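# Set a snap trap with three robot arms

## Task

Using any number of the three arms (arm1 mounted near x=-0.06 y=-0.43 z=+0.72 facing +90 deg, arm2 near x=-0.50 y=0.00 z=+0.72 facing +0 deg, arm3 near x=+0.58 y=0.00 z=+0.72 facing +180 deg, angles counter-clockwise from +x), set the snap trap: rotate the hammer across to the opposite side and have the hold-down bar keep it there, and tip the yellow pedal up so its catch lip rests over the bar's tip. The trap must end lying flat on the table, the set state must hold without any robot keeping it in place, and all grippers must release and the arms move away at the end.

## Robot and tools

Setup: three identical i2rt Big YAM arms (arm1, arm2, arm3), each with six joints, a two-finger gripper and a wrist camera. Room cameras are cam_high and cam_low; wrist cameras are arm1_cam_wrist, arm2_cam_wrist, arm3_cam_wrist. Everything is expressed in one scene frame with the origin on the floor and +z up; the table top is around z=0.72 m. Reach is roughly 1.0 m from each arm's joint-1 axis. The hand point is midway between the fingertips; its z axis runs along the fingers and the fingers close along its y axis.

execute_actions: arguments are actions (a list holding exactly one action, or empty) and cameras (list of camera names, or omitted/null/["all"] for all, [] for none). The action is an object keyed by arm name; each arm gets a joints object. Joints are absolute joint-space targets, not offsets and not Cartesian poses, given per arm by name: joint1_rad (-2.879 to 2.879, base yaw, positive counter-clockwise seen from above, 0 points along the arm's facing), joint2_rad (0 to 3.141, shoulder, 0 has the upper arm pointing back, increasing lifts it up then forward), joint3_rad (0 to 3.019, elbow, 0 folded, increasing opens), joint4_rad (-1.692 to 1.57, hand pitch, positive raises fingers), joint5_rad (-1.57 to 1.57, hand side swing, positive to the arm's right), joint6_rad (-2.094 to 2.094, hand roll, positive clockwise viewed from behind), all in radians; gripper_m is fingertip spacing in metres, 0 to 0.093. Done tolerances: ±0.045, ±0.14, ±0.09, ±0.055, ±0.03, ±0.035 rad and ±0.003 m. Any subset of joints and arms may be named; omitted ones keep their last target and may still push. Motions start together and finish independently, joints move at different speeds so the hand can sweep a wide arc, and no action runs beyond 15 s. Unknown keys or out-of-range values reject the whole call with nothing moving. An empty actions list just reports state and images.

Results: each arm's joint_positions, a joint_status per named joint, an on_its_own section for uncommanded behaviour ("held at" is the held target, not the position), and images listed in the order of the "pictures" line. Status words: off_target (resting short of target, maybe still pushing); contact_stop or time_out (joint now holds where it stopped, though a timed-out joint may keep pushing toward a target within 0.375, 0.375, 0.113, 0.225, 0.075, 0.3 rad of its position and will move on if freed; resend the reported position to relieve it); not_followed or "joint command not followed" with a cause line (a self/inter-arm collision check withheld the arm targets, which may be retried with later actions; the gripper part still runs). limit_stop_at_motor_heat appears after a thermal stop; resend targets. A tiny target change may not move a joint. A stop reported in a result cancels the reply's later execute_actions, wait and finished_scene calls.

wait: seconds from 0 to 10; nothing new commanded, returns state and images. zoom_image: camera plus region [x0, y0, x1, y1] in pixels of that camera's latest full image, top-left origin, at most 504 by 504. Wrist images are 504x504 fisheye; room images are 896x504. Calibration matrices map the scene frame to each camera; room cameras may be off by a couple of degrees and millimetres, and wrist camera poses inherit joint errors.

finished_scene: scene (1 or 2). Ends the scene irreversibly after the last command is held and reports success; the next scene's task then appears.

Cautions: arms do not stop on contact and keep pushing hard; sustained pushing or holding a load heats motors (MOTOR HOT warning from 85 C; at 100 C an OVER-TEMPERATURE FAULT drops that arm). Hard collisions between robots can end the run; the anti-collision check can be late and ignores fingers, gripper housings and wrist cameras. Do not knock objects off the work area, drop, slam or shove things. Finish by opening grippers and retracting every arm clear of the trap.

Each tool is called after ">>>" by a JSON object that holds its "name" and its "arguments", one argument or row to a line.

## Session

>>> {"name": "execute_actions", "arguments": {
  "actions": []
}}

Scene clock: 0.00 s.
Motor temperatures (°C, as the motors report them): arm1=[27 25 28 27 29 25] | arm2=[28 27 32 26 27 25] | arm3=[28 28 27 25 27 25]
arm1.joint_positions: joint1_rad=+0.001 joint2_rad=+0.454 joint3_rad=+1.479 joint4_rad=-1.526 joint5_rad=-0.001 joint6_rad=+0.012 gripper_m=+0.095
arm1.joint_status: not commanded
arm1.hand: x=-0.0490 y=-0.3049 z=+1.3467 quat_wxyz=(-0.361, +0.592, -0.624, -0.360) (m; scene frame)
arm2.joint_positions: joint1_rad=+0.010 joint2_rad=+0.437 joint3_rad=+1.449 joint4_rad=-1.521 joint5_rad=+0.000 joint6_rad=-0.007 gripper_m=+0.095
arm2.joint_status: not commanded
arm2.hand: x=-0.3716 y=+0.0075 z=+1.3304 quat_wxyz=(-0.503, +0.019, -0.864, -0.004) (m; scene frame)
arm3.joint_positions: joint1_rad=-0.010 joint2_rad=+0.436 joint3_rad=+1.467 joint4_rad=-1.532 joint5_rad=-0.016 joint6_rad=-0.003 gripper_m=+0.094
arm3.joint_status: not commanded
arm3.hand: x=+0.4609 y=+0.0072 z=+1.2946 quat_wxyz=(-0.010, -0.860, +0.002, +0.510) (m; scene frame)
pictures: arm1_cam_wrist, arm2_cam_wrist, arm3_cam_wrist, cam_high, cam_low
Images, in order (width x height): arm1_cam_wrist 504x504, arm2_cam_wrist 504x504, arm3_cam_wrist 504x504, cam_high 896x504, cam_low 896x504.

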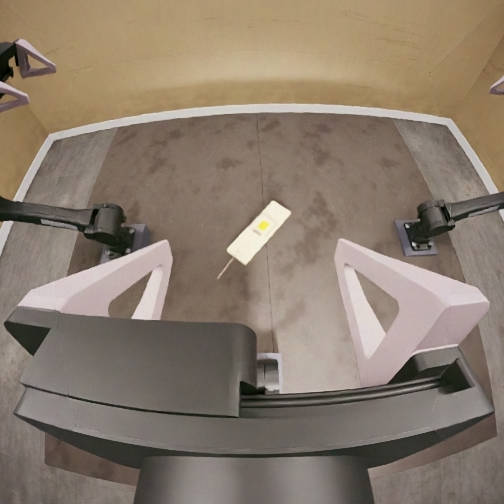

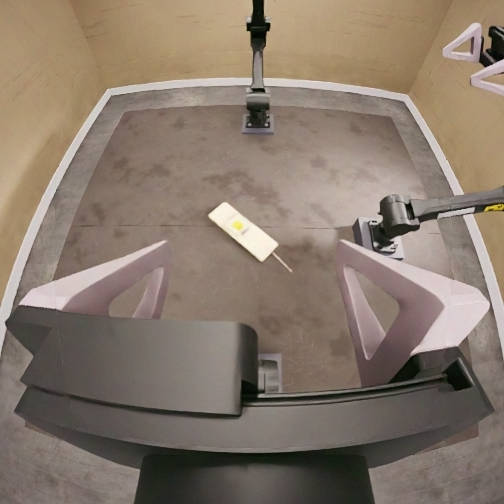

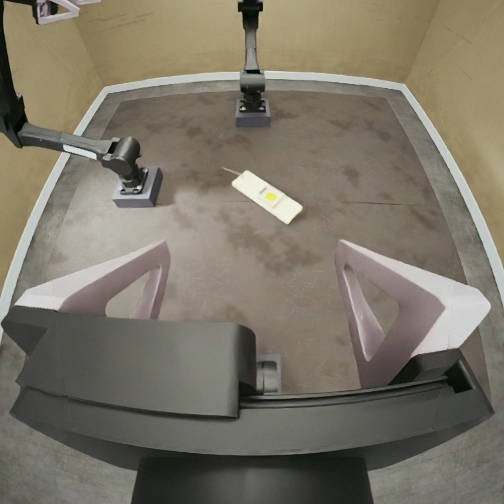

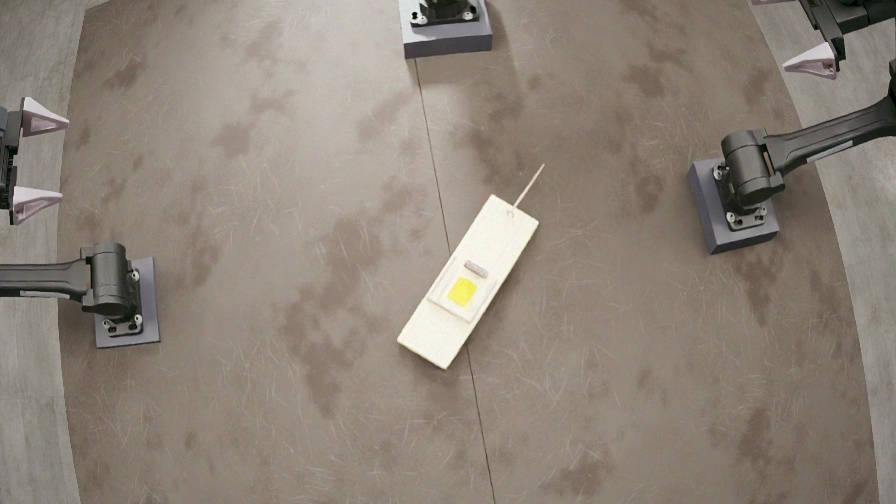

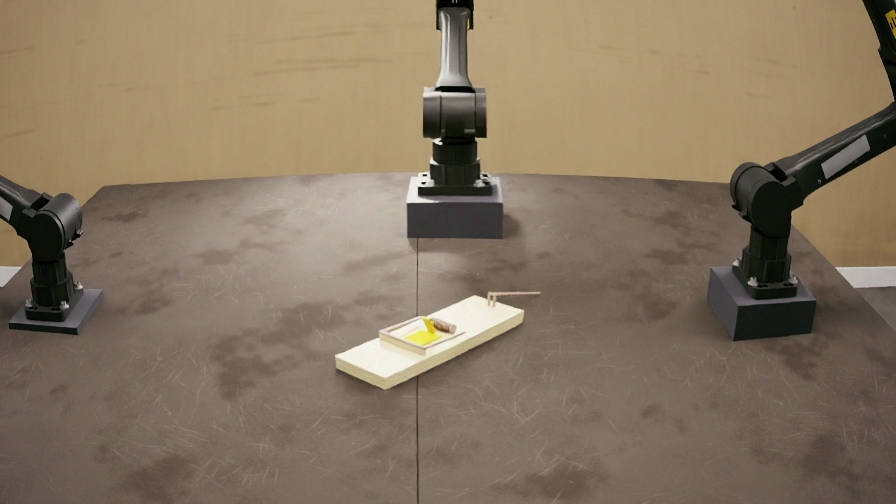

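>>> {"name": "execute_actions", "arguments": {
  "actions": [
    {"arm3":{"joints":{"joint1_rad":-0.235,"joint2_rad":1.877,"joint3_rad":1.425,"joint4_rad":-1.112,"joint5_rad":0,"joint6_rad":-1.075,"gripper_m":0.093}},"arm2":{"joints":{"joint2_rad":1.0,"joint3_rad":0.5,"joint4_rad":-0.7,"gripper_m":0}},"arm1":{"joints":{"joint2_rad":1.0,"joint3_rad":0.6,"joint4_rad":-1.1,"gripper_m":0.022}}}
  ],
  "cameras": ["arm3_cam_wrist","cam_low"]
}}

Scene clock: 20.37 s.
Motor temperatures (°C, as the motors report them): arm1=[27 26 30 27 29 25] | arm2=[28 27 34 26 27 25] | arm3=[28 28 29 25 27 25]
arm1.joint_positions: joint1_rad=+0.001 joint2_rad=+1.008 joint3_rad=+0.606 joint4_rad=-1.114 joint5_rad=-0.001 joint6_rad=+0.012 gripper_m=+0.022
arm1.joint_status: all done
arm1.hand: x=-0.0501 y=-0.1880 z=+0.8729 quat_wxyz=(-0.015, +0.690, -0.724, -0.023) (m; scene frame)
arm2.joint_positions: joint1_rad=+0.010 joint2_rad=+1.011 joint3_rad=+0.497 joint4_rad=-0.713 joint5_rad=+0.000 joint6_rad=-0.007 gripper_m=+0.001
arm2.joint_status: all done
arm2.hand: x=-0.2059 y=+0.0095 z=+0.8414 quat_wxyz=(-0.168, +0.020, -0.986, +0.001) (m; scene frame)
arm3.joint_positions: joint1_rad=-0.223 joint2_rad=+1.893 joint3_rad=+1.412 joint4_rad=-1.118 joint5_rad=-0.002 joint6_rad=-1.062 gripper_m=+0.093
arm3.joint_status: all done
arm3.hand: x=+0.0555 y=+0.1197 z=+0.7772 quat_wxyz=(-0.016, -0.913, -0.408, -0.007) (m; scene frame)
pictures: arm3_cam_wrist, cam_low
camera_calibration (this result's frames):
arm3_cam_wrist: T_world_to_cam=[[-0.746061, 0.665483, -0.0229253, -0.0214498], [0.529045, 0.613307, 0.586486, -0.549635], [0.404356, 0.425425, -0.809635, 0.679286], [0, 0, 0, 1]] pos_world=[0.000105518, 0.0623843, 0.871836]
Images, in order (width x height): arm3_cam_wrist 504x504, cam_low 896x504.

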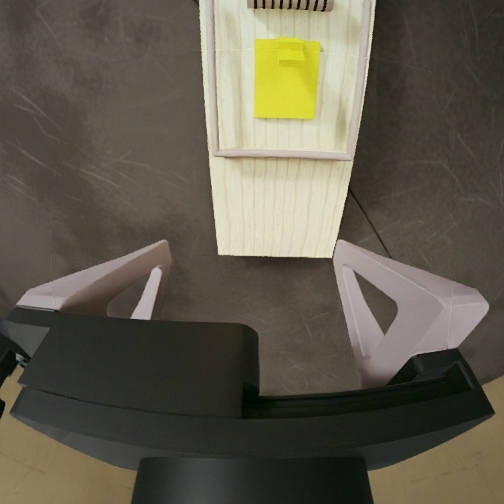

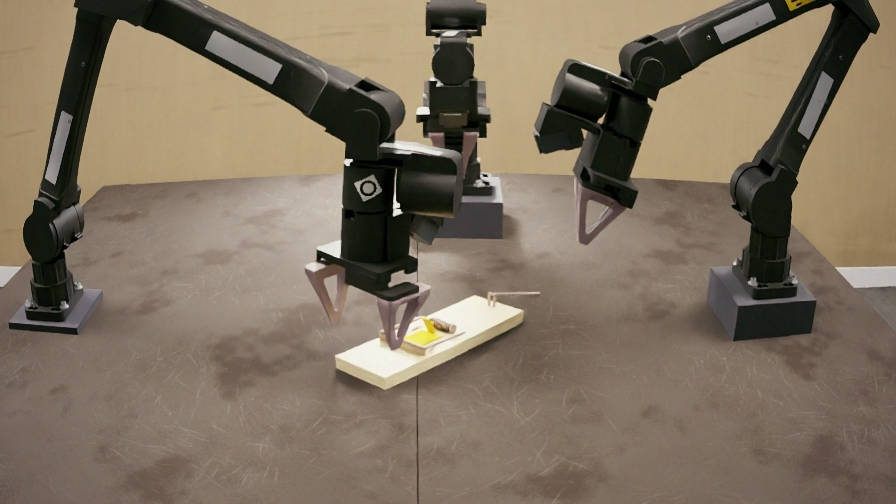

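>>> {"name": "execute_actions", "arguments": {
  "actions": []
}}

Scene clock: 49.50 s.
Motor temperatures (°C, as the motors report them): arm1=[27 25 30 27 29 25] | arm2=[28 27 35 26 27 25] | arm3=[28 29 30 25 27 25]
arm1.joint_positions: joint1_rad=+0.001 joint2_rad=+1.008 joint3_rad=+0.606 joint4_rad=-1.114 joint5_rad=-0.001 joint6_rad=+0.012 gripper_m=+0.022
arm1.joint_status: all done
arm1.hand: x=-0.0501 y=-0.1880 z=+0.8729 quat_wxyz=(-0.015, +0.690, -0.724, -0.023) (m; scene frame)
arm2.joint_positions: joint1_rad=+0.010 joint2_rad=+1.011 joint3_rad=+0.497 joint4_rad=-0.713 joint5_rad=+0.000 joint6_rad=-0.007 gripper_m=+0.001
arm2.joint_status: all done
arm2.hand: x=-0.2059 y=+0.0095 z=+0.8414 quat_wxyz=(-0.168, +0.020, -0.986, +0.001) (m; scene frame)
arm3.joint_positions: joint1_rad=-0.223 joint2_rad=+1.893 joint3_rad=+1.412 joint4_rad=-1.118 joint5_rad=-0.002 joint6_rad=-1.063 gripper_m=+0.093
arm3.joint_status: all done
arm3.hand: x=+0.0555 y=+0.1197 z=+0.7772 quat_wxyz=(-0.016, -0.913, -0.408, -0.007) (m; scene frame)
pictures: arm1_cam_wrist, arm2_cam_wrist, arm3_cam_wrist, cam_high, cam_low
camera_calibration (this result's frames):
arm1_cam_wrist: T_world_to_cam=[[0.998498, -0.0547519, -0.00218724, 0.0442461], [-0.0448785, -0.840037, 0.54067, -0.627202], [-0.0314401, -0.539759, -0.841232, 0.757086], [0, 0, 0, 1]] pos_world=[-0.0485246, -0.115806, 0.976091]
arm2_cam_wrist: T_world_to_cam=[[0.0243445, -0.999704, 0.000483706, 0.0132523], [-0.960775, -0.0232628, 0.276353, -0.421134], [-0.27626, -0.0071924, -0.961056, 0.878272], [0, 0, 0, 1]] pos_world=[-0.162306, 0.0097685, 0.960444]
arm3_cam_wrist: T_world_to_cam=[[-0.746569, 0.664913, -0.0229258, -0.0213531], [0.528588, 0.613722, 0.586464, -0.549643], [0.404018, 0.425717, -0.809651, 0.679282], [0, 0, 0, 1]] pos_world=[0.000150898, 0.062344, 0.871838]
Images, in order (width x height): arm1_cam_wrist 504x504, arm2_cam_wrist 504x504, arm3_cam_wrist 504x504, cam_high 896x504, cam_low 896x504.

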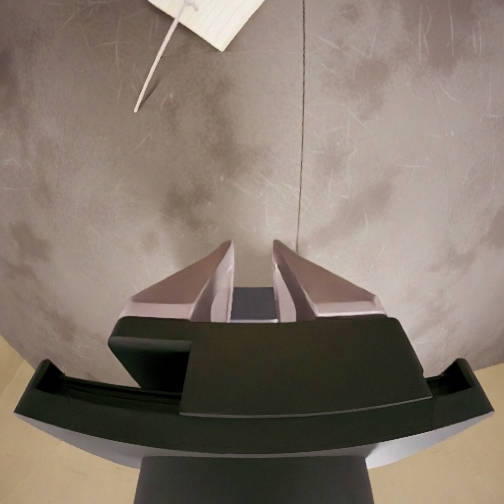

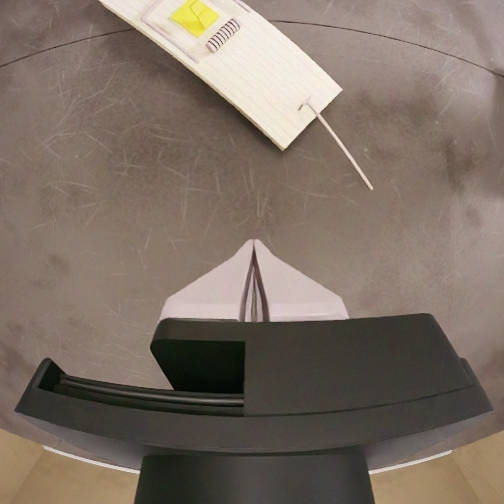

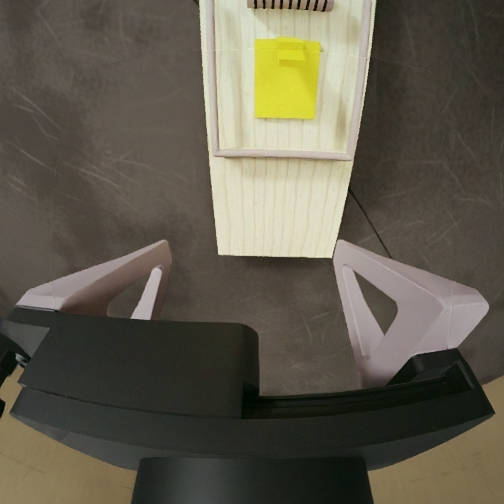

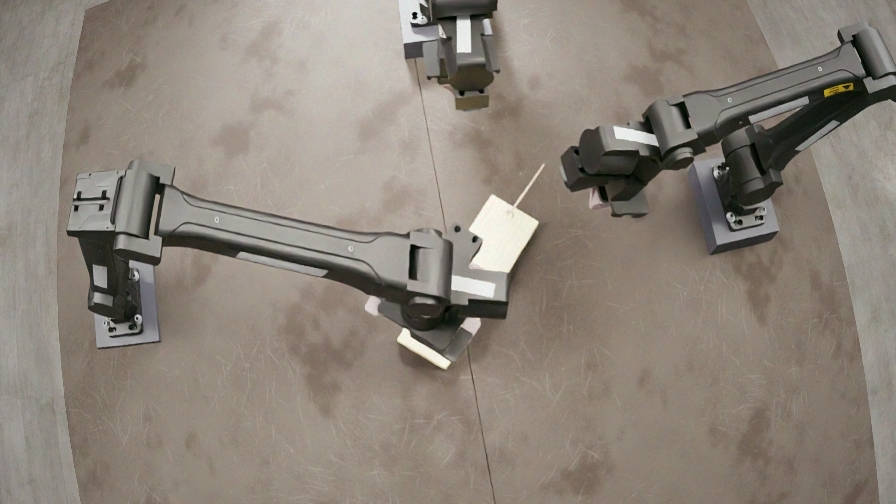

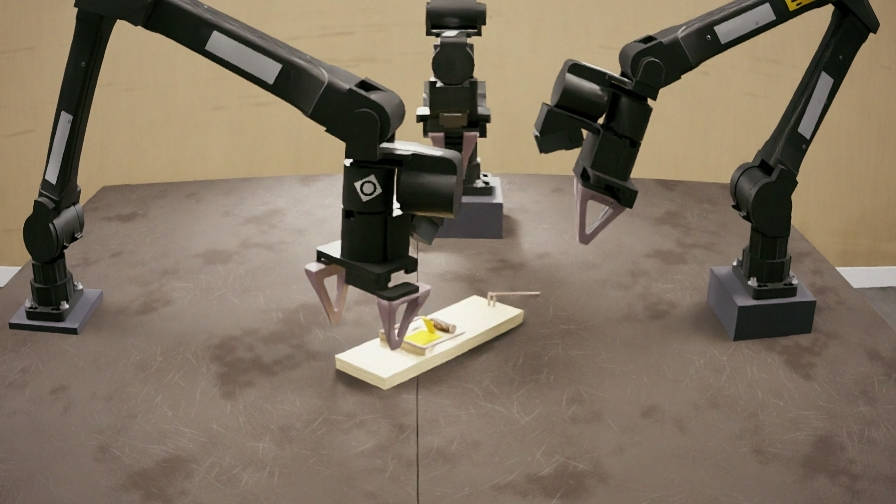

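>>> {"name": "execute_actions", "arguments": {
  "actions": [
    {"arm3":{"joints":{"joint1_rad":-0.228,"joint2_rad":1.93,"joint3_rad":1.41,"joint4_rad":-1.04}}}
  ],
  "cameras": ["arm3_cam_wrist","cam_low"]
}}

Scene clock: 68.43 s.
Motor temperatures (°C, as the motors report them): arm1=[27 25 30 27 29 25] | arm2=[28 27 35 26 27 25] | arm3=[28 29 30 25 27 25]
arm1.joint_positions: joint1_rad=+0.001 joint2_rad=+1.008 joint3_rad=+0.606 joint4_rad=-1.114 joint5_rad=-0.001 joint6_rad=+0.012 gripper_m=+0.022
arm1.joint_status: not commanded
arm1.hand: x=-0.0501 y=-0.1880 z=+0.8729 quat_wxyz=(-0.015, +0.690, -0.724, -0.023) (m; scene frame)
arm2.joint_positions: joint1_rad=+0.010 joint2_rad=+1.011 joint3_rad=+0.497 joint4_rad=-0.713 joint5_rad=+0.000 joint6_rad=-0.007 gripper_m=+0.001
arm2.joint_status: not commanded
arm2.hand: x=-0.2059 y=+0.0095 z=+0.8414 quat_wxyz=(-0.168, +0.020, -0.986, +0.001) (m; scene frame)
arm3.joint_positions: joint1_rad=-0.223 joint2_rad=+1.937 joint3_rad=+1.412 joint4_rad=-1.052 joint5_rad=-0.002 joint6_rad=-1.063 gripper_m=+0.093
arm3.joint_status: all done
arm3.hand: x=+0.0438 y=+0.1220 z=+0.7538 quat_wxyz=(-0.009, -0.913, -0.408, +0.001) (m; scene frame)
pictures: arm3_cam_wrist, cam_low
camera_calibration (this result's frames):
arm3_cam_wrist: T_world_to_cam=[[-0.74664, 0.665216, -0.00389788, -0.0465029], [0.54113, 0.610753, 0.578065, -0.525002], [0.386919, 0.429497, -0.815981, 0.669119], [0, 0, 0, 1]] pos_world=[-0.00952115, 0.0641963, 0.849293]
Images, in order (width x height): arm3_cam_wrist 504x504, cam_low 896x504.

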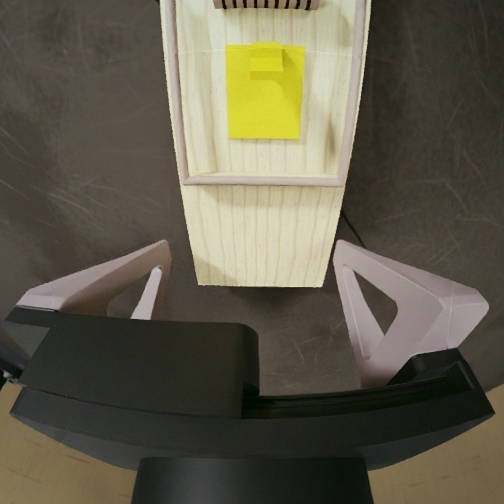

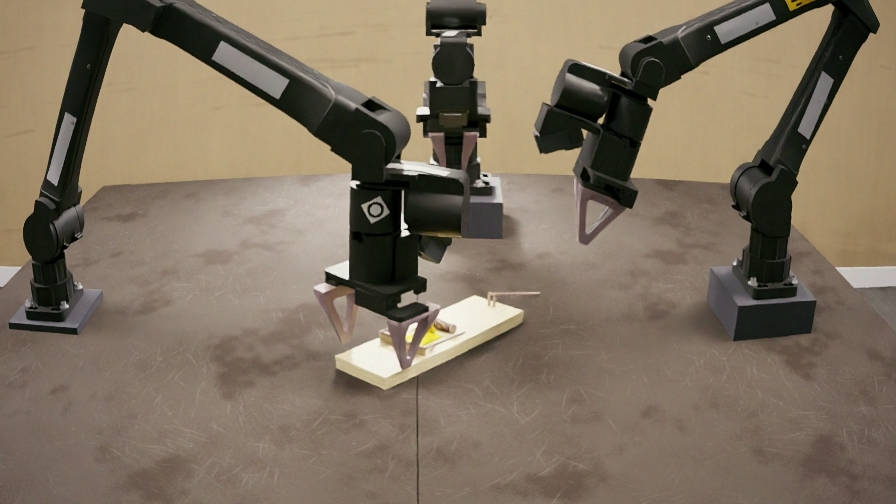

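>>> {"name": "execute_actions", "arguments": {
  "actions": [
    {"arm3":{"joints":{"joint1_rad":-0.245,"joint2_rad":1.972,"joint4_rad":-1.0}}}
  ],
  "cameras": ["arm3_cam_wrist","cam_low"]
}}

Scene clock: 75.83 s.
Motor temperatures (°C, as the motors report them): arm1=[27 25 30 27 28 25] | arm2=[28 27 35 26 27 25] | arm3=[28 29 30 25 27 25]
arm1.joint_positions: joint1_rad=+0.001 joint2_rad=+1.008 joint3_rad=+0.606 joint4_rad=-1.114 joint5_rad=-0.001 joint6_rad=+0.012 gripper_m=+0.022
arm1.joint_status: not commanded
arm1.hand: x=-0.0501 y=-0.1880 z=+0.8729 quat_wxyz=(-0.015, +0.690, -0.724, -0.023) (m; scene frame)
arm2.joint_positions: joint1_rad=+0.010 joint2_rad=+1.011 joint3_rad=+0.497 joint4_rad=-0.713 joint5_rad=+0.000 joint6_rad=-0.007 gripper_m=+0.001
arm2.joint_status: not commanded
arm2.hand: x=-0.2059 y=+0.0095 z=+0.8414 quat_wxyz=(-0.168, +0.020, -0.986, +0.001) (m; scene frame)
arm3.joint_positions: joint1_rad=-0.232 joint2_rad=+1.971 joint3_rad=+1.412 joint4_rad=-1.010 joint5_rad=-0.001 joint6_rad=-1.065 gripper_m=+0.093
arm3.joint_status: all done
arm3.hand: x=+0.0386 y=+0.1278 z=+0.7359 quat_wxyz=(-0.007, -0.914, -0.405, +0.005) (m; scene frame)
pictures: arm3_cam_wrist, cam_low
camera_calibration (this result's frames):
arm3_cam_wrist: T_world_to_cam=[[-0.741976, 0.670417, 0.00355583, -0.0605901], [0.549987, 0.60564, 0.575078, -0.512838], [0.383389, 0.428649, -0.818091, 0.655801], [0, 0, 0, 1]] pos_world=[-0.0143292, 0.0701072, 0.831642]
Images, in order (width x height): arm3_cam_wrist 504x504, cam_low 896x504.

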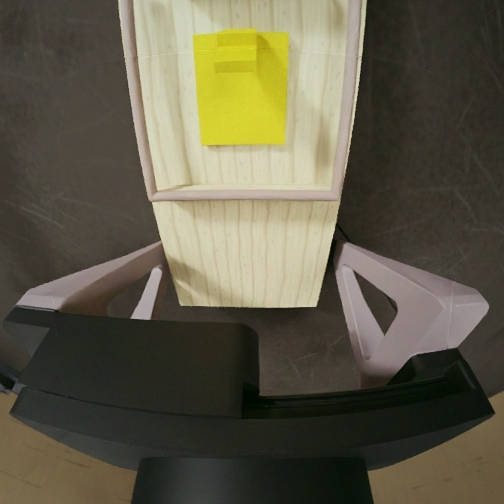

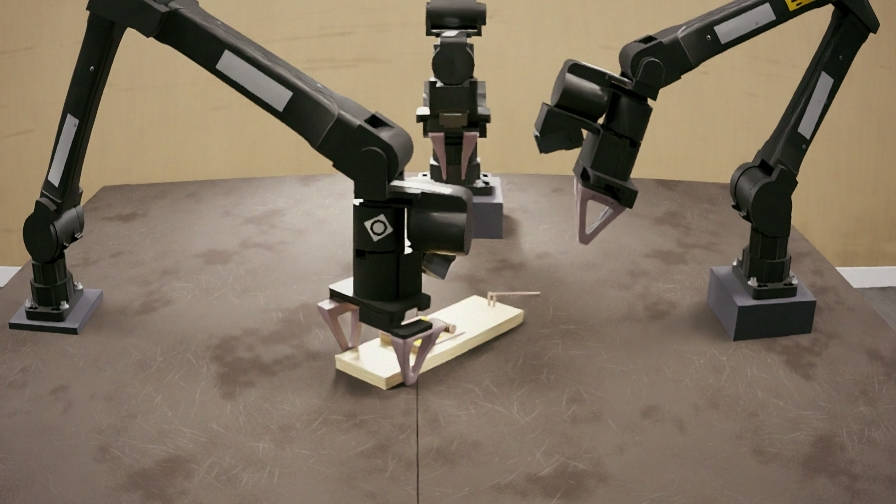

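>>> {"name": "execute_actions", "arguments": {
  "actions": [
    {"arm3":{"joints":{"joint2_rad":1.98,"gripper_m":0.05}}}
  ],
  "cameras": []
}}

>>> {"name": "execute_actions", "arguments": {
  "actions": [
    {"arm3":{"joints":{"joint1_rad":-0.12,"joint2_rad":1.895,"joint3_rad":1.29,"joint4_rad":-0.97,"joint6_rad":-0.5}}}
  ],
  "cameras": ["cam_low"]
}}

>>> {"name": "execute_actions", "arguments": {
  "actions": [
    {"arm3":{"joints":{"joint1_rad":0.0,"joint2_rad":1.825,"joint3_rad":1.18,"joint4_rad":-0.93,"joint6_rad":0.015}}}
  ],
  "cameras": ["cam_low","cam_high","arm3_cam_wrist"]
}}

Scene clock: 90.70 s.
Motor temperatures (°C, as the motors report them): arm1=[27 25 30 27 28 25] | arm2=[28 27 35 26 27 25] | arm3=[28 29 30 25 27 25]
arm1.joint_positions: joint1_rad=+0.001 joint2_rad=+1.008 joint3_rad=+0.606 joint4_rad=-1.114 joint5_rad=-0.001 joint6_rad=+0.012 gripper_m=+0.022
arm1.joint_status: not commanded
arm1.hand: x=-0.0501 y=-0.1880 z=+0.8729 quat_wxyz=(-0.015, +0.690, -0.724, -0.023) (m; scene frame)
arm2.joint_positions: joint1_rad=+0.010 joint2_rad=+1.011 joint3_rad=+0.497 joint4_rad=-0.713 joint5_rad=+0.000 joint6_rad=-0.007 gripper_m=+0.001
arm2.joint_status: not commanded
arm2.hand: x=-0.2059 y=+0.0095 z=+0.8414 quat_wxyz=(-0.168, +0.020, -0.986, +0.001) (m; scene frame)
arm3.joint_positions: joint1_rad=-0.232 joint2_rad=+1.971 joint3_rad=+1.412 joint4_rad=-1.009 joint5_rad=+0.000 joint6_rad=-1.066 gripper_m=+0.079
arm3.joint_status: gripper_m off_target (ended at +0.079, target +0.050); the others done
arm3.hand: x=+0.0386 y=+0.1280 z=+0.7355 quat_wxyz=(-0.006, -0.914, -0.405, +0.004) (m; scene frame)
pictures: none
No camera images: the call's "cameras" was empty. Leave "cameras" out to get every camera's image.

Scene clock: 92.27 s.
Motor temperatures (°C, as the motors report them): arm1=[27 25 30 27 28 25] | arm2=[28 27 35 26 27 25] | arm3=[28 29 30 25 27 25]
arm1.joint_positions: joint1_rad=+0.001 joint2_rad=+1.008 joint3_rad=+0.606 joint4_rad=-1.114 joint5_rad=-0.001 joint6_rad=+0.012 gripper_m=+0.022
arm1.joint_status: not commanded
arm1.hand: x=-0.0501 y=-0.1880 z=+0.8729 quat_wxyz=(-0.015, +0.690, -0.724, -0.023) (m; scene frame)
arm2.joint_positions: joint1_rad=+0.010 joint2_rad=+1.011 joint3_rad=+0.497 joint4_rad=-0.713 joint5_rad=+0.000 joint6_rad=-0.007 gripper_m=+0.001
arm2.joint_status: not commanded
arm2.hand: x=-0.2059 y=+0.0095 z=+0.8414 quat_wxyz=(-0.168, +0.020, -0.986, +0.001) (m; scene frame)
arm3.joint_positions: joint1_rad=-0.113 joint2_rad=+1.903 joint3_rad=+1.295 joint4_rad=-0.976 joint5_rad=-0.003 joint6_rad=-0.526 gripper_m=+0.079
arm3.joint_status: all done
arm3.hand: x=+0.0633 y=+0.0582 z=+0.7350 quat_wxyz=(-0.011, -0.979, -0.205, -0.004) (m; scene frame)
pictures: cam_low
Images, in order (width x height): cam_low 896x504.

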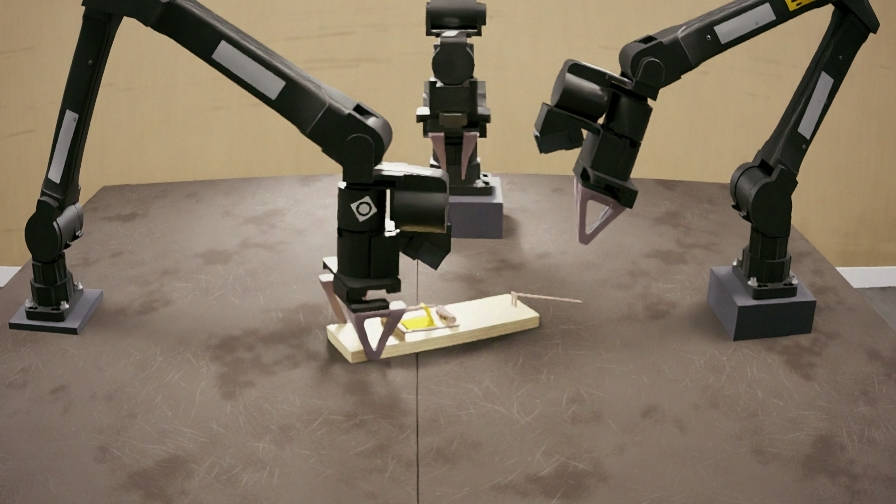

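Scene clock: 93.77 s.
Motor temperatures (°C, as the motors report them): arm1=[27 25 30 27 28 25] | arm2=[28 27 35 26 27 25] | arm3=[28 29 29 25 27 25]
arm1.joint_positions: joint1_rad=+0.001 joint2_rad=+1.008 joint3_rad=+0.606 joint4_rad=-1.114 joint5_rad=-0.001 joint6_rad=+0.012 gripper_m=+0.022
arm1.joint_status: not commanded
arm1.hand: x=-0.0501 y=-0.1880 z=+0.8729 quat_wxyz=(-0.015, +0.690, -0.724, -0.023) (m; scene frame)
arm2.joint_positions: joint1_rad=+0.010 joint2_rad=+1.011 joint3_rad=+0.497 joint4_rad=-0.713 joint5_rad=+0.000 joint6_rad=-0.007 gripper_m=+0.001
arm2.joint_status: not commanded
arm2.hand: x=-0.2059 y=+0.0095 z=+0.8414 quat_wxyz=(-0.168, +0.020, -0.986, +0.001) (m; scene frame)
arm3.joint_positions: joint1_rad=+0.007 joint2_rad=+1.835 joint3_rad=+1.184 joint4_rad=-0.936 joint5_rad=-0.007 joint6_rad=-0.016 gripper_m=+0.079
arm3.joint_status: all done
arm3.hand: x=+0.0941 y=-0.0046 z=+0.7343 quat_wxyz=(-0.011, -1.000, -0.012, -0.008) (m; scene frame)
pictures: arm3_cam_wrist, cam_high, cam_low
camera_calibration (this result's frames):
arm3_cam_wrist: T_world_to_cam=[[-0.0271004, 0.999574, -0.0108292, 0.0141715], [0.800408, 0.0281878, 0.598793, -0.505932], [0.598843, 0.00755978, -0.800831, 0.655147], [0, 0, 0, 1]] pos_world=[0.0130055, -0.00485715, 0.827764]
Images, in order (width x height): arm3_cam_wrist 504x504, cam_high 896x504, cam_low 896x504.

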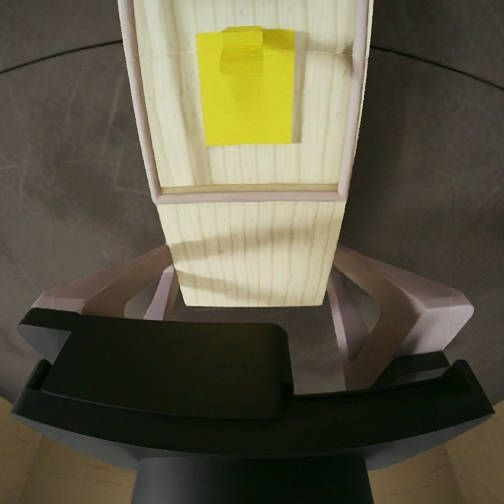

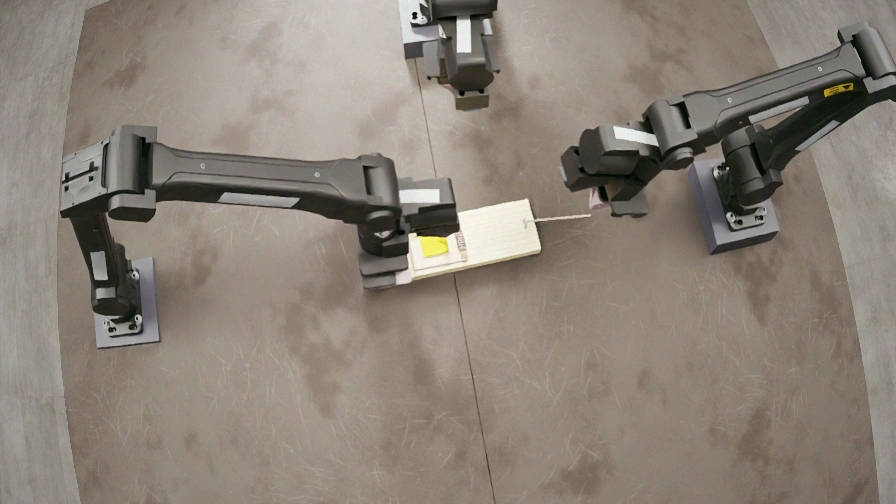

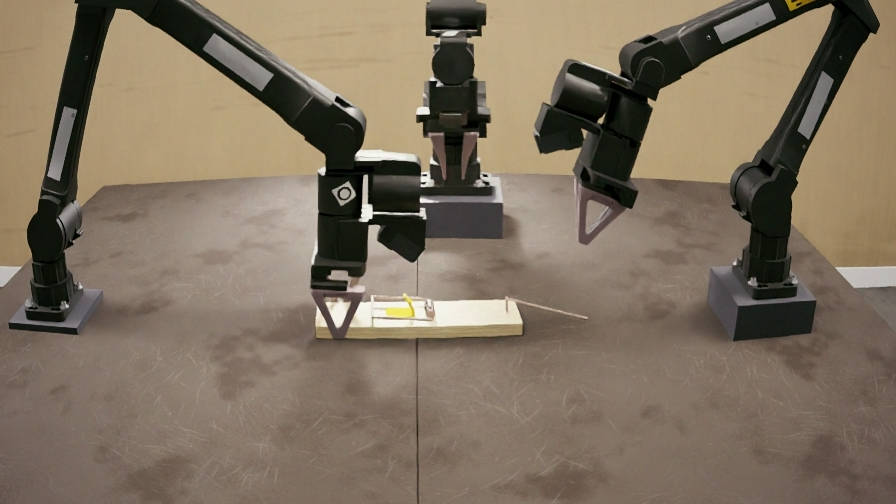

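>>> {"name": "execute_actions", "arguments": {
  "actions": [
    {"arm3":{"joints":{"gripper_m":0.093}},"arm2":{"joints":{"joint1_rad":-0.015,"joint2_rad":1.5,"joint3_rad":0.63,"joint4_rad":-0.2,"joint6_rad":-1.6}}}
  ],
  "cameras": []
}}

>>> {"name": "execute_actions", "arguments": {
  "actions": [
    {"arm3":{"joints":{"joint2_rad":1.49,"joint3_rad":0.70,"joint4_rad":-0.21,"joint6_rad":0.03}}}
  ],
  "cameras": []
}}

>>> {"name": "execute_actions", "arguments": {
  "actions": [
    {"arm3":{"joints":{"joint2_rad":1.627,"joint3_rad":0.455,"joint4_rad":0.667}}}
  ],
  "cameras": []
}}

>>> {"name": "execute_actions", "arguments": {
  "actions": [
    {"arm3":{"joints":{"joint2_rad":1.765,"joint4_rad":0.82}},"arm1":{"joints":{"joint1_rad":-0.24,"joint2_rad":1.66,"joint3_rad":0.985,"joint4_rad":-0.89,"joint6_rad":-0.29}}}
  ]
}}

Scene clock: 124.90 s.
Motor temperatures (°C, as the motors report them): arm1=[27 25 31 27 28 25] | arm2=[28 27 36 26 27 25] | arm3=[28 29 29 25 28 25]
arm1.joint_positions: joint1_rad=+0.001 joint2_rad=+1.008 joint3_rad=+0.606 joint4_rad=-1.114 joint5_rad=-0.001 joint6_rad=+0.012 gripper_m=+0.022
arm1.joint_status: not commanded
arm1.hand: x=-0.0501 y=-0.1880 z=+0.8729 quat_wxyz=(-0.015, +0.690, -0.724, -0.023) (m; scene frame)
arm2.joint_positions: joint1_rad=-0.007 joint2_rad=+1.492 joint3_rad=+0.617 joint4_rad=-0.214 joint5_rad=+0.000 joint6_rad=-1.585 gripper_m=+0.001
arm2.joint_status: all done
arm2.hand: x=-0.0812 y=+0.0058 z=+0.7747 quat_wxyz=(-0.164, +0.698, -0.677, +0.169) (m; scene frame)
arm3.joint_positions: joint1_rad=+0.007 joint2_rad=+1.834 joint3_rad=+1.183 joint4_rad=-0.936 joint5_rad=-0.002 joint6_rad=+0.003 gripper_m=+0.093
arm3.joint_status: all done
arm3.hand: x=+0.0944 y=-0.0038 z=+0.7343 quat_wxyz=(-0.009, -1.000, -0.003, -0.008) (m; scene frame)
pictures: none
No camera images: the call's "cameras" was empty. Leave "cameras" out to get every camera's image.

Scene clock: 126.27 s.
Motor temperatures (°C, as the motors report them): arm1=[27 25 31 27 28 25] | arm2=[28 27 35 26 27 25] | arm3=[28 29 29 25 28 25]
arm1.joint_positions: joint1_rad=+0.001 joint2_rad=+1.008 joint3_rad=+0.606 joint4_rad=-1.114 joint5_rad=-0.001 joint6_rad=+0.012 gripper_m=+0.022
arm1.joint_status: not commanded
arm1.hand: x=-0.0501 y=-0.1880 z=+0.8729 quat_wxyz=(-0.015, +0.690, -0.724, -0.023) (m; scene frame)
arm2.joint_positions: joint1_rad=-0.007 joint2_rad=+1.492 joint3_rad=+0.617 joint4_rad=-0.214 joint5_rad=+0.000 joint6_rad=-1.585 gripper_m=+0.001
arm2.joint_status: not commanded
arm2.hand: x=-0.0812 y=+0.0058 z=+0.7747 quat_wxyz=(-0.164, +0.698, -0.676, +0.169) (m; scene frame)
arm3.joint_positions: joint1_rad=+0.007 joint2_rad=+1.491 joint3_rad=+0.695 joint4_rad=-0.228 joint5_rad=-0.002 joint6_rad=+0.018 gripper_m=+0.093
arm3.joint_status: all done
arm3.hand: x=+0.1253 y=-0.0030 z=+0.7638 quat_wxyz=(-0.012, -0.963, +0.007, +0.270) (m; scene frame)
pictures: none
No camera images: the call's "cameras" was empty. Leave "cameras" out to get every camera's image.

Scene clock: 127.73 s.
Motor temperatures (°C, as the motors report them): arm1=[27 25 31 27 28 25] | arm2=[28 27 35 26 27 25] | arm3=[28 29 29 25 28 25]
arm1.joint_positions: joint1_rad=+0.001 joint2_rad=+1.008 joint3_rad=+0.606 joint4_rad=-1.114 joint5_rad=-0.001 joint6_rad=+0.012 gripper_m=+0.022
arm1.joint_status: not commanded
arm1.hand: x=-0.0501 y=-0.1880 z=+0.8729 quat_wxyz=(-0.015, +0.690, -0.724, -0.023) (m; scene frame)
arm2.joint_positions: joint1_rad=-0.007 joint2_rad=+1.492 joint3_rad=+0.617 joint4_rad=-0.214 joint5_rad=+0.000 joint6_rad=-1.585 gripper_m=+0.001
arm2.joint_status: not commanded
arm2.hand: x=-0.0812 y=+0.0058 z=+0.7747 quat_wxyz=(-0.164, +0.698, -0.676, +0.169) (m; scene frame)
arm3.joint_positions: joint1_rad=+0.010 joint2_rad=+1.632 joint3_rad=+0.456 joint4_rad=+0.646 joint5_rad=+0.002 joint6_rad=+0.018 gripper_m=+0.093
arm3.joint_status: all done
arm3.hand: x=+0.1082 y=-0.0038 z=+0.7606 quat_wxyz=(-0.013, -0.867, +0.008, +0.497) (m; scene frame)
pictures: none
No camera images: the call's "cameras" was empty. Leave "cameras" out to get every camera's image.

Scene clock: 129.17 s.
Motor temperatures (°C, as the motors report them): arm1=[27 25 31 27 28 25] | arm2=[28 27 35 26 27 25] | arm3=[28 29 29 25 28 25]
arm1.joint_positions: joint1_rad=-0.243 joint2_rad=+1.670 joint3_rad=+0.958 joint4_rad=-0.890 joint5_rad=-0.001 joint6_rad=-0.282 gripper_m=+0.022
arm1.joint_status: all done
arm1.hand: x=+0.0529 y=-0.0374 z=+0.7851 quat_wxyz=(+0.018, +0.708, -0.706, +0.003) (m; scene frame)
arm2.joint_positions: joint1_rad=-0.007 joint2_rad=+1.492 joint3_rad=+0.617 joint4_rad=-0.214 joint5_rad=+0.000 joint6_rad=-1.585 gripper_m=+0.001
arm2.joint_status: not commanded
arm2.hand: x=-0.0812 y=+0.0058 z=+0.7747 quat_wxyz=(-0.164, +0.698, -0.676, +0.169) (m; scene frame)
arm3.joint_positions: joint1_rad=+0.010 joint2_rad=+1.760 joint3_rad=+0.456 joint4_rad=+0.802 joint5_rad=+0.003 joint6_rad=+0.017 gripper_m=+0.093
arm3.joint_status: all done
arm3.hand: x=+0.1040 y=-0.0041 z=+0.7361 quat_wxyz=(-0.012, -0.860, +0.007, +0.509) (m; scene frame)
pictures: arm1_cam_wrist, arm2_cam_wrist, arm3_cam_wrist, cam_high, cam_low
camera_calibration (this result's frames):
arm1_cam_wrist: T_world_to_cam=[[0.999947, -0.00412561, -0.00947764, -0.0430318], [0.00249876, -0.793225, 0.608924, -0.502977], [-0.0100301, -0.608915, -0.793172, 0.726327], [0, 0, 0, 1]] pos_world=[0.0515714, 0.0431205, 0.881969]
arm2_cam_wrist: T_world_to_cam=[[0.890331, 0.014801, 0.455073, -0.281141], [-0.252509, -0.815639, 0.52055, -0.41009], [0.37888, -0.578372, -0.722451, 0.720312], [0, 0, 0, 1]] pos_world=[-0.126155, 0.0862838, 0.861803]
arm3_cam_wrist: T_world_to_cam=[[0.00876388, 0.999753, -0.0204113, 0.0172444], [0.903588, -0.0166607, -0.428078, 0.230034], [-0.428313, -0.0146918, -0.903511, 0.832925], [0, 0, 0, 1]] pos_world=[0.148745, -0.0011705, 0.851381]
Images, in order (width x height): arm1_cam_wrist 504x504, arm2_cam_wrist 504x504, arm3_cam_wrist 504x504, cam_high 896x504, cam_low 896x504.

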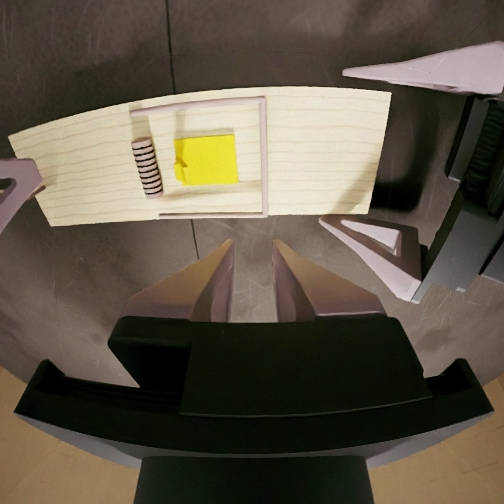

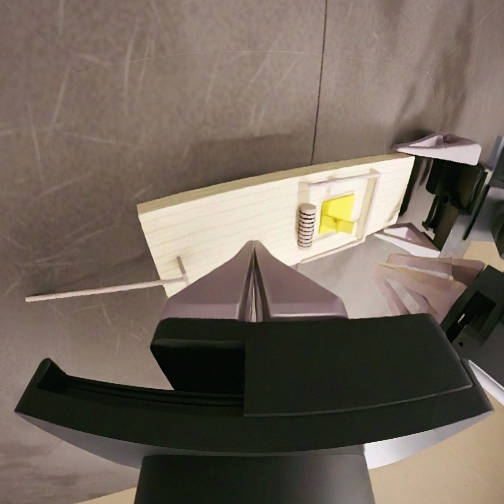

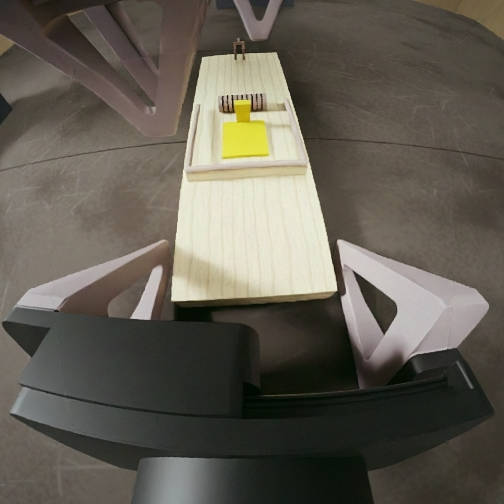

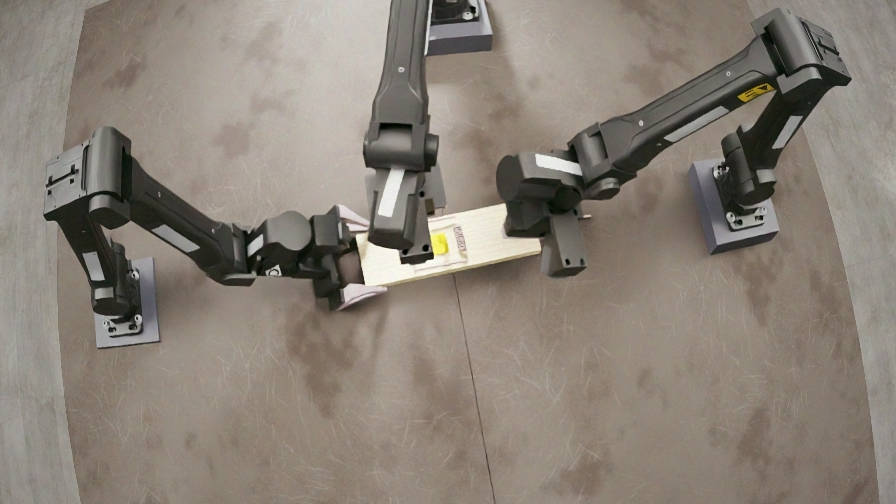

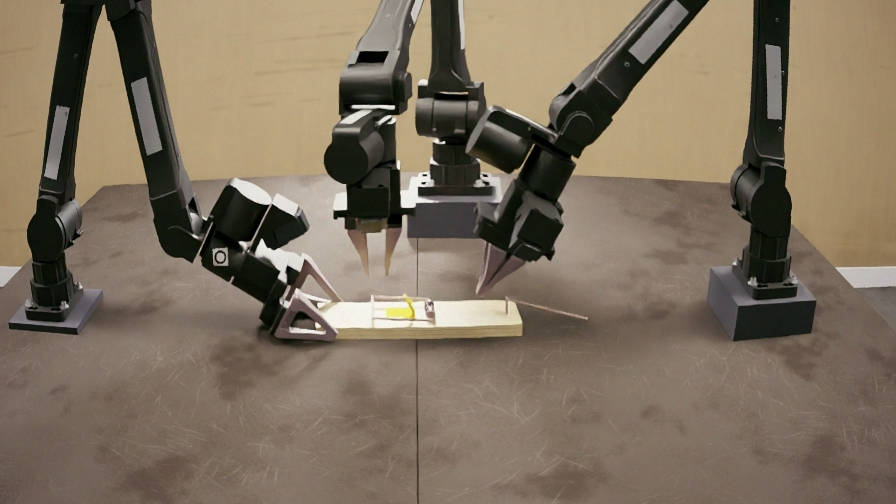

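>>> {"name": "execute_actions", "arguments": {
  "actions": [
    {"arm3":{"joints":{"joint2_rad":1.785,"gripper_m":0.05}},"arm2":{"joints":{"joint2_rad":1.63,"joint3_rad":0.6,"joint4_rad":-0.09}},"arm1":{"joints":{"joint1_rad":-0.268,"joint2_rad":1.73,"joint3_rad":0.97,"joint4_rad":-0.795,"joint6_rad":-0.31}}}
  ],
  "cameras": ["cam_low","arm1_cam_wrist"]
}}

Scene clock: 141.70 s.
Motor temperatures (°C, as the motors report them): arm1=[27 26 31 27 28 25] | arm2=[28 27 35 26 27 25] | arm3=[28 29 29 25 27 25]
arm1.joint_positions: joint1_rad=-0.264 joint2_rad=+1.726 joint3_rad=+0.958 joint4_rad=-0.808 joint5_rad=-0.001 joint6_rad=-0.302 gripper_m=+0.022
arm1.joint_status: all done
arm1.hand: x=+0.0648 y=-0.0279 z=+0.7623 quat_wxyz=(+0.006, +0.708, -0.707, -0.003) (m; scene frame)
arm2.joint_positions: joint1_rad=-0.007 joint2_rad=+1.596 joint3_rad=+0.609 joint4_rad=-0.093 joint5_rad=+0.000 joint6_rad=-1.586 gripper_m=+0.001
arm2.joint_status: all done
arm2.hand: x=-0.0746 y=+0.0057 z=+0.7439 quat_wxyz=(-0.167, +0.697, -0.675, +0.172) (m; scene frame)
arm3.joint_positions: joint1_rad=+0.010 joint2_rad=+1.766 joint3_rad=+0.456 joint4_rad=+0.812 joint5_rad=+0.003 joint6_rad=+0.016 gripper_m=+0.080
arm3.joint_status: gripper_m off_target (ended at +0.080, target +0.050); the others done
arm3.hand: x=+0.1036 y=-0.0041 z=+0.7355 quat_wxyz=(-0.012, -0.859, +0.007, +0.511) (m; scene frame)
pictures: arm1_cam_wrist, cam_low
camera_calibration (this result's frames):
arm1_cam_wrist: T_world_to_cam=[[0.999982, -0.00539533, -0.00263296, -0.0602755], [-0.00280784, -0.80796, 0.589231, -0.466657], [-0.00530642, -0.589212, -0.807961, 0.725592], [0, 0, 0, 1]] pos_world=[0.0628144, 0.0501628, 0.861059]
Images, in order (width x height): arm1_cam_wrist 504x504, cam_low 896x504.

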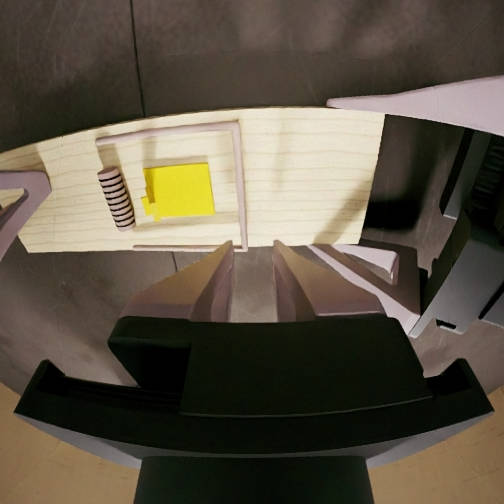

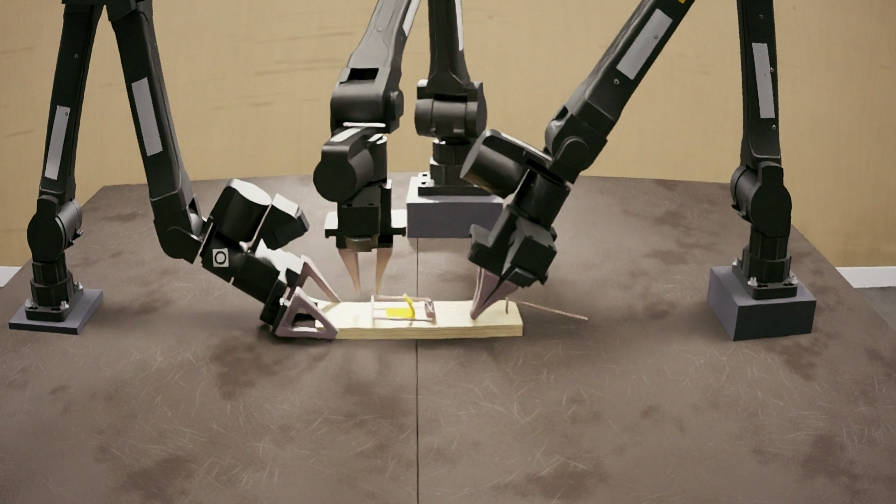

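>>> {"name": "execute_actions", "arguments": {
  "actions": [
    {"arm1":{"joints":{"joint1_rad":-0.25,"joint2_rad":1.772,"joint3_rad":0.955,"joint4_rad":-0.765,"joint6_rad":-0.3}}}
  ],
  "cameras": ["cam_low","arm1_cam_wrist"]
}}

Scene clock: 149.30 s.
Motor temperatures (°C, as the motors report them): arm1=[27 26 31 27 28 25] | arm2=[28 27 35 26 27 25] | arm3=[28 29 29 25 27 25]
arm1.joint_positions: joint1_rad=-0.256 joint2_rad=+1.758 joint3_rad=+0.958 joint4_rad=-0.769 joint5_rad=-0.002 joint6_rad=-0.302 gripper_m=+0.022
arm1.joint_status: all done
arm1.hand: x=+0.0624 y=-0.0225 z=+0.7494 quat_wxyz=(+0.004, +0.711, -0.704, -0.005) (m; scene frame)
arm2.joint_positions: joint1_rad=-0.007 joint2_rad=+1.596 joint3_rad=+0.609 joint4_rad=-0.093 joint5_rad=+0.000 joint6_rad=-1.586 gripper_m=+0.001
arm2.joint_status: not commanded
arm2.hand: x=-0.0746 y=+0.0057 z=+0.7439 quat_wxyz=(-0.167, +0.697, -0.675, +0.172) (m; scene frame)
arm3.joint_positions: joint1_rad=+0.010 joint2_rad=+1.766 joint3_rad=+0.456 joint4_rad=+0.812 joint5_rad=+0.003 joint6_rad=+0.016 gripper_m=+0.080
arm3.joint_status: not commanded
arm3.hand: x=+0.1036 y=-0.0041 z=+0.7355 quat_wxyz=(-0.012, -0.859, +0.007, +0.511) (m; scene frame)
pictures: arm1_cam_wrist, cam_low
camera_calibration (this result's frames):
arm1_cam_wrist: T_world_to_cam=[[0.999994, 0.00293677, -0.00184143, -0.0582828], [0.00345937, -0.811846, 0.583862, -0.451149], [0.000219709, -0.583865, -0.811851, 0.721079], [0, 0, 0, 1]] pos_world=[0.0596847, 0.0549205, 0.84871]
Images, in order (width x height): arm1_cam_wrist 504x504, cam_low 896x504.

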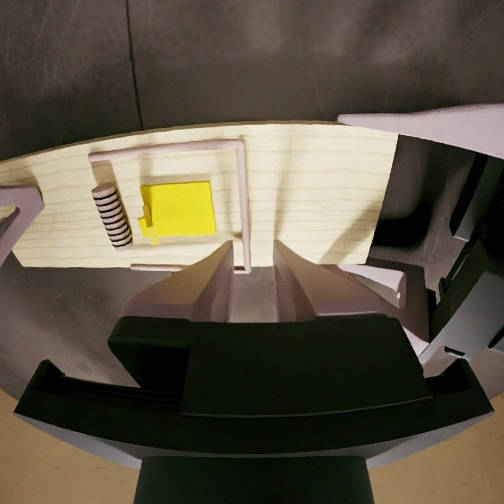

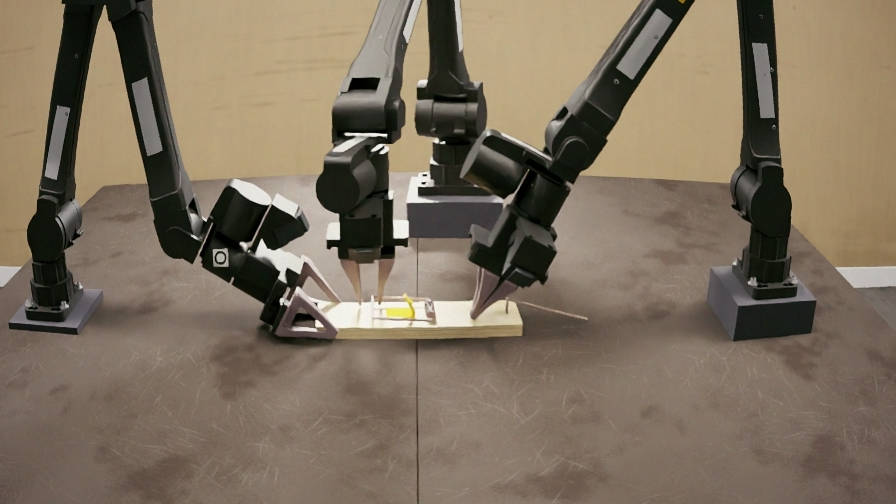

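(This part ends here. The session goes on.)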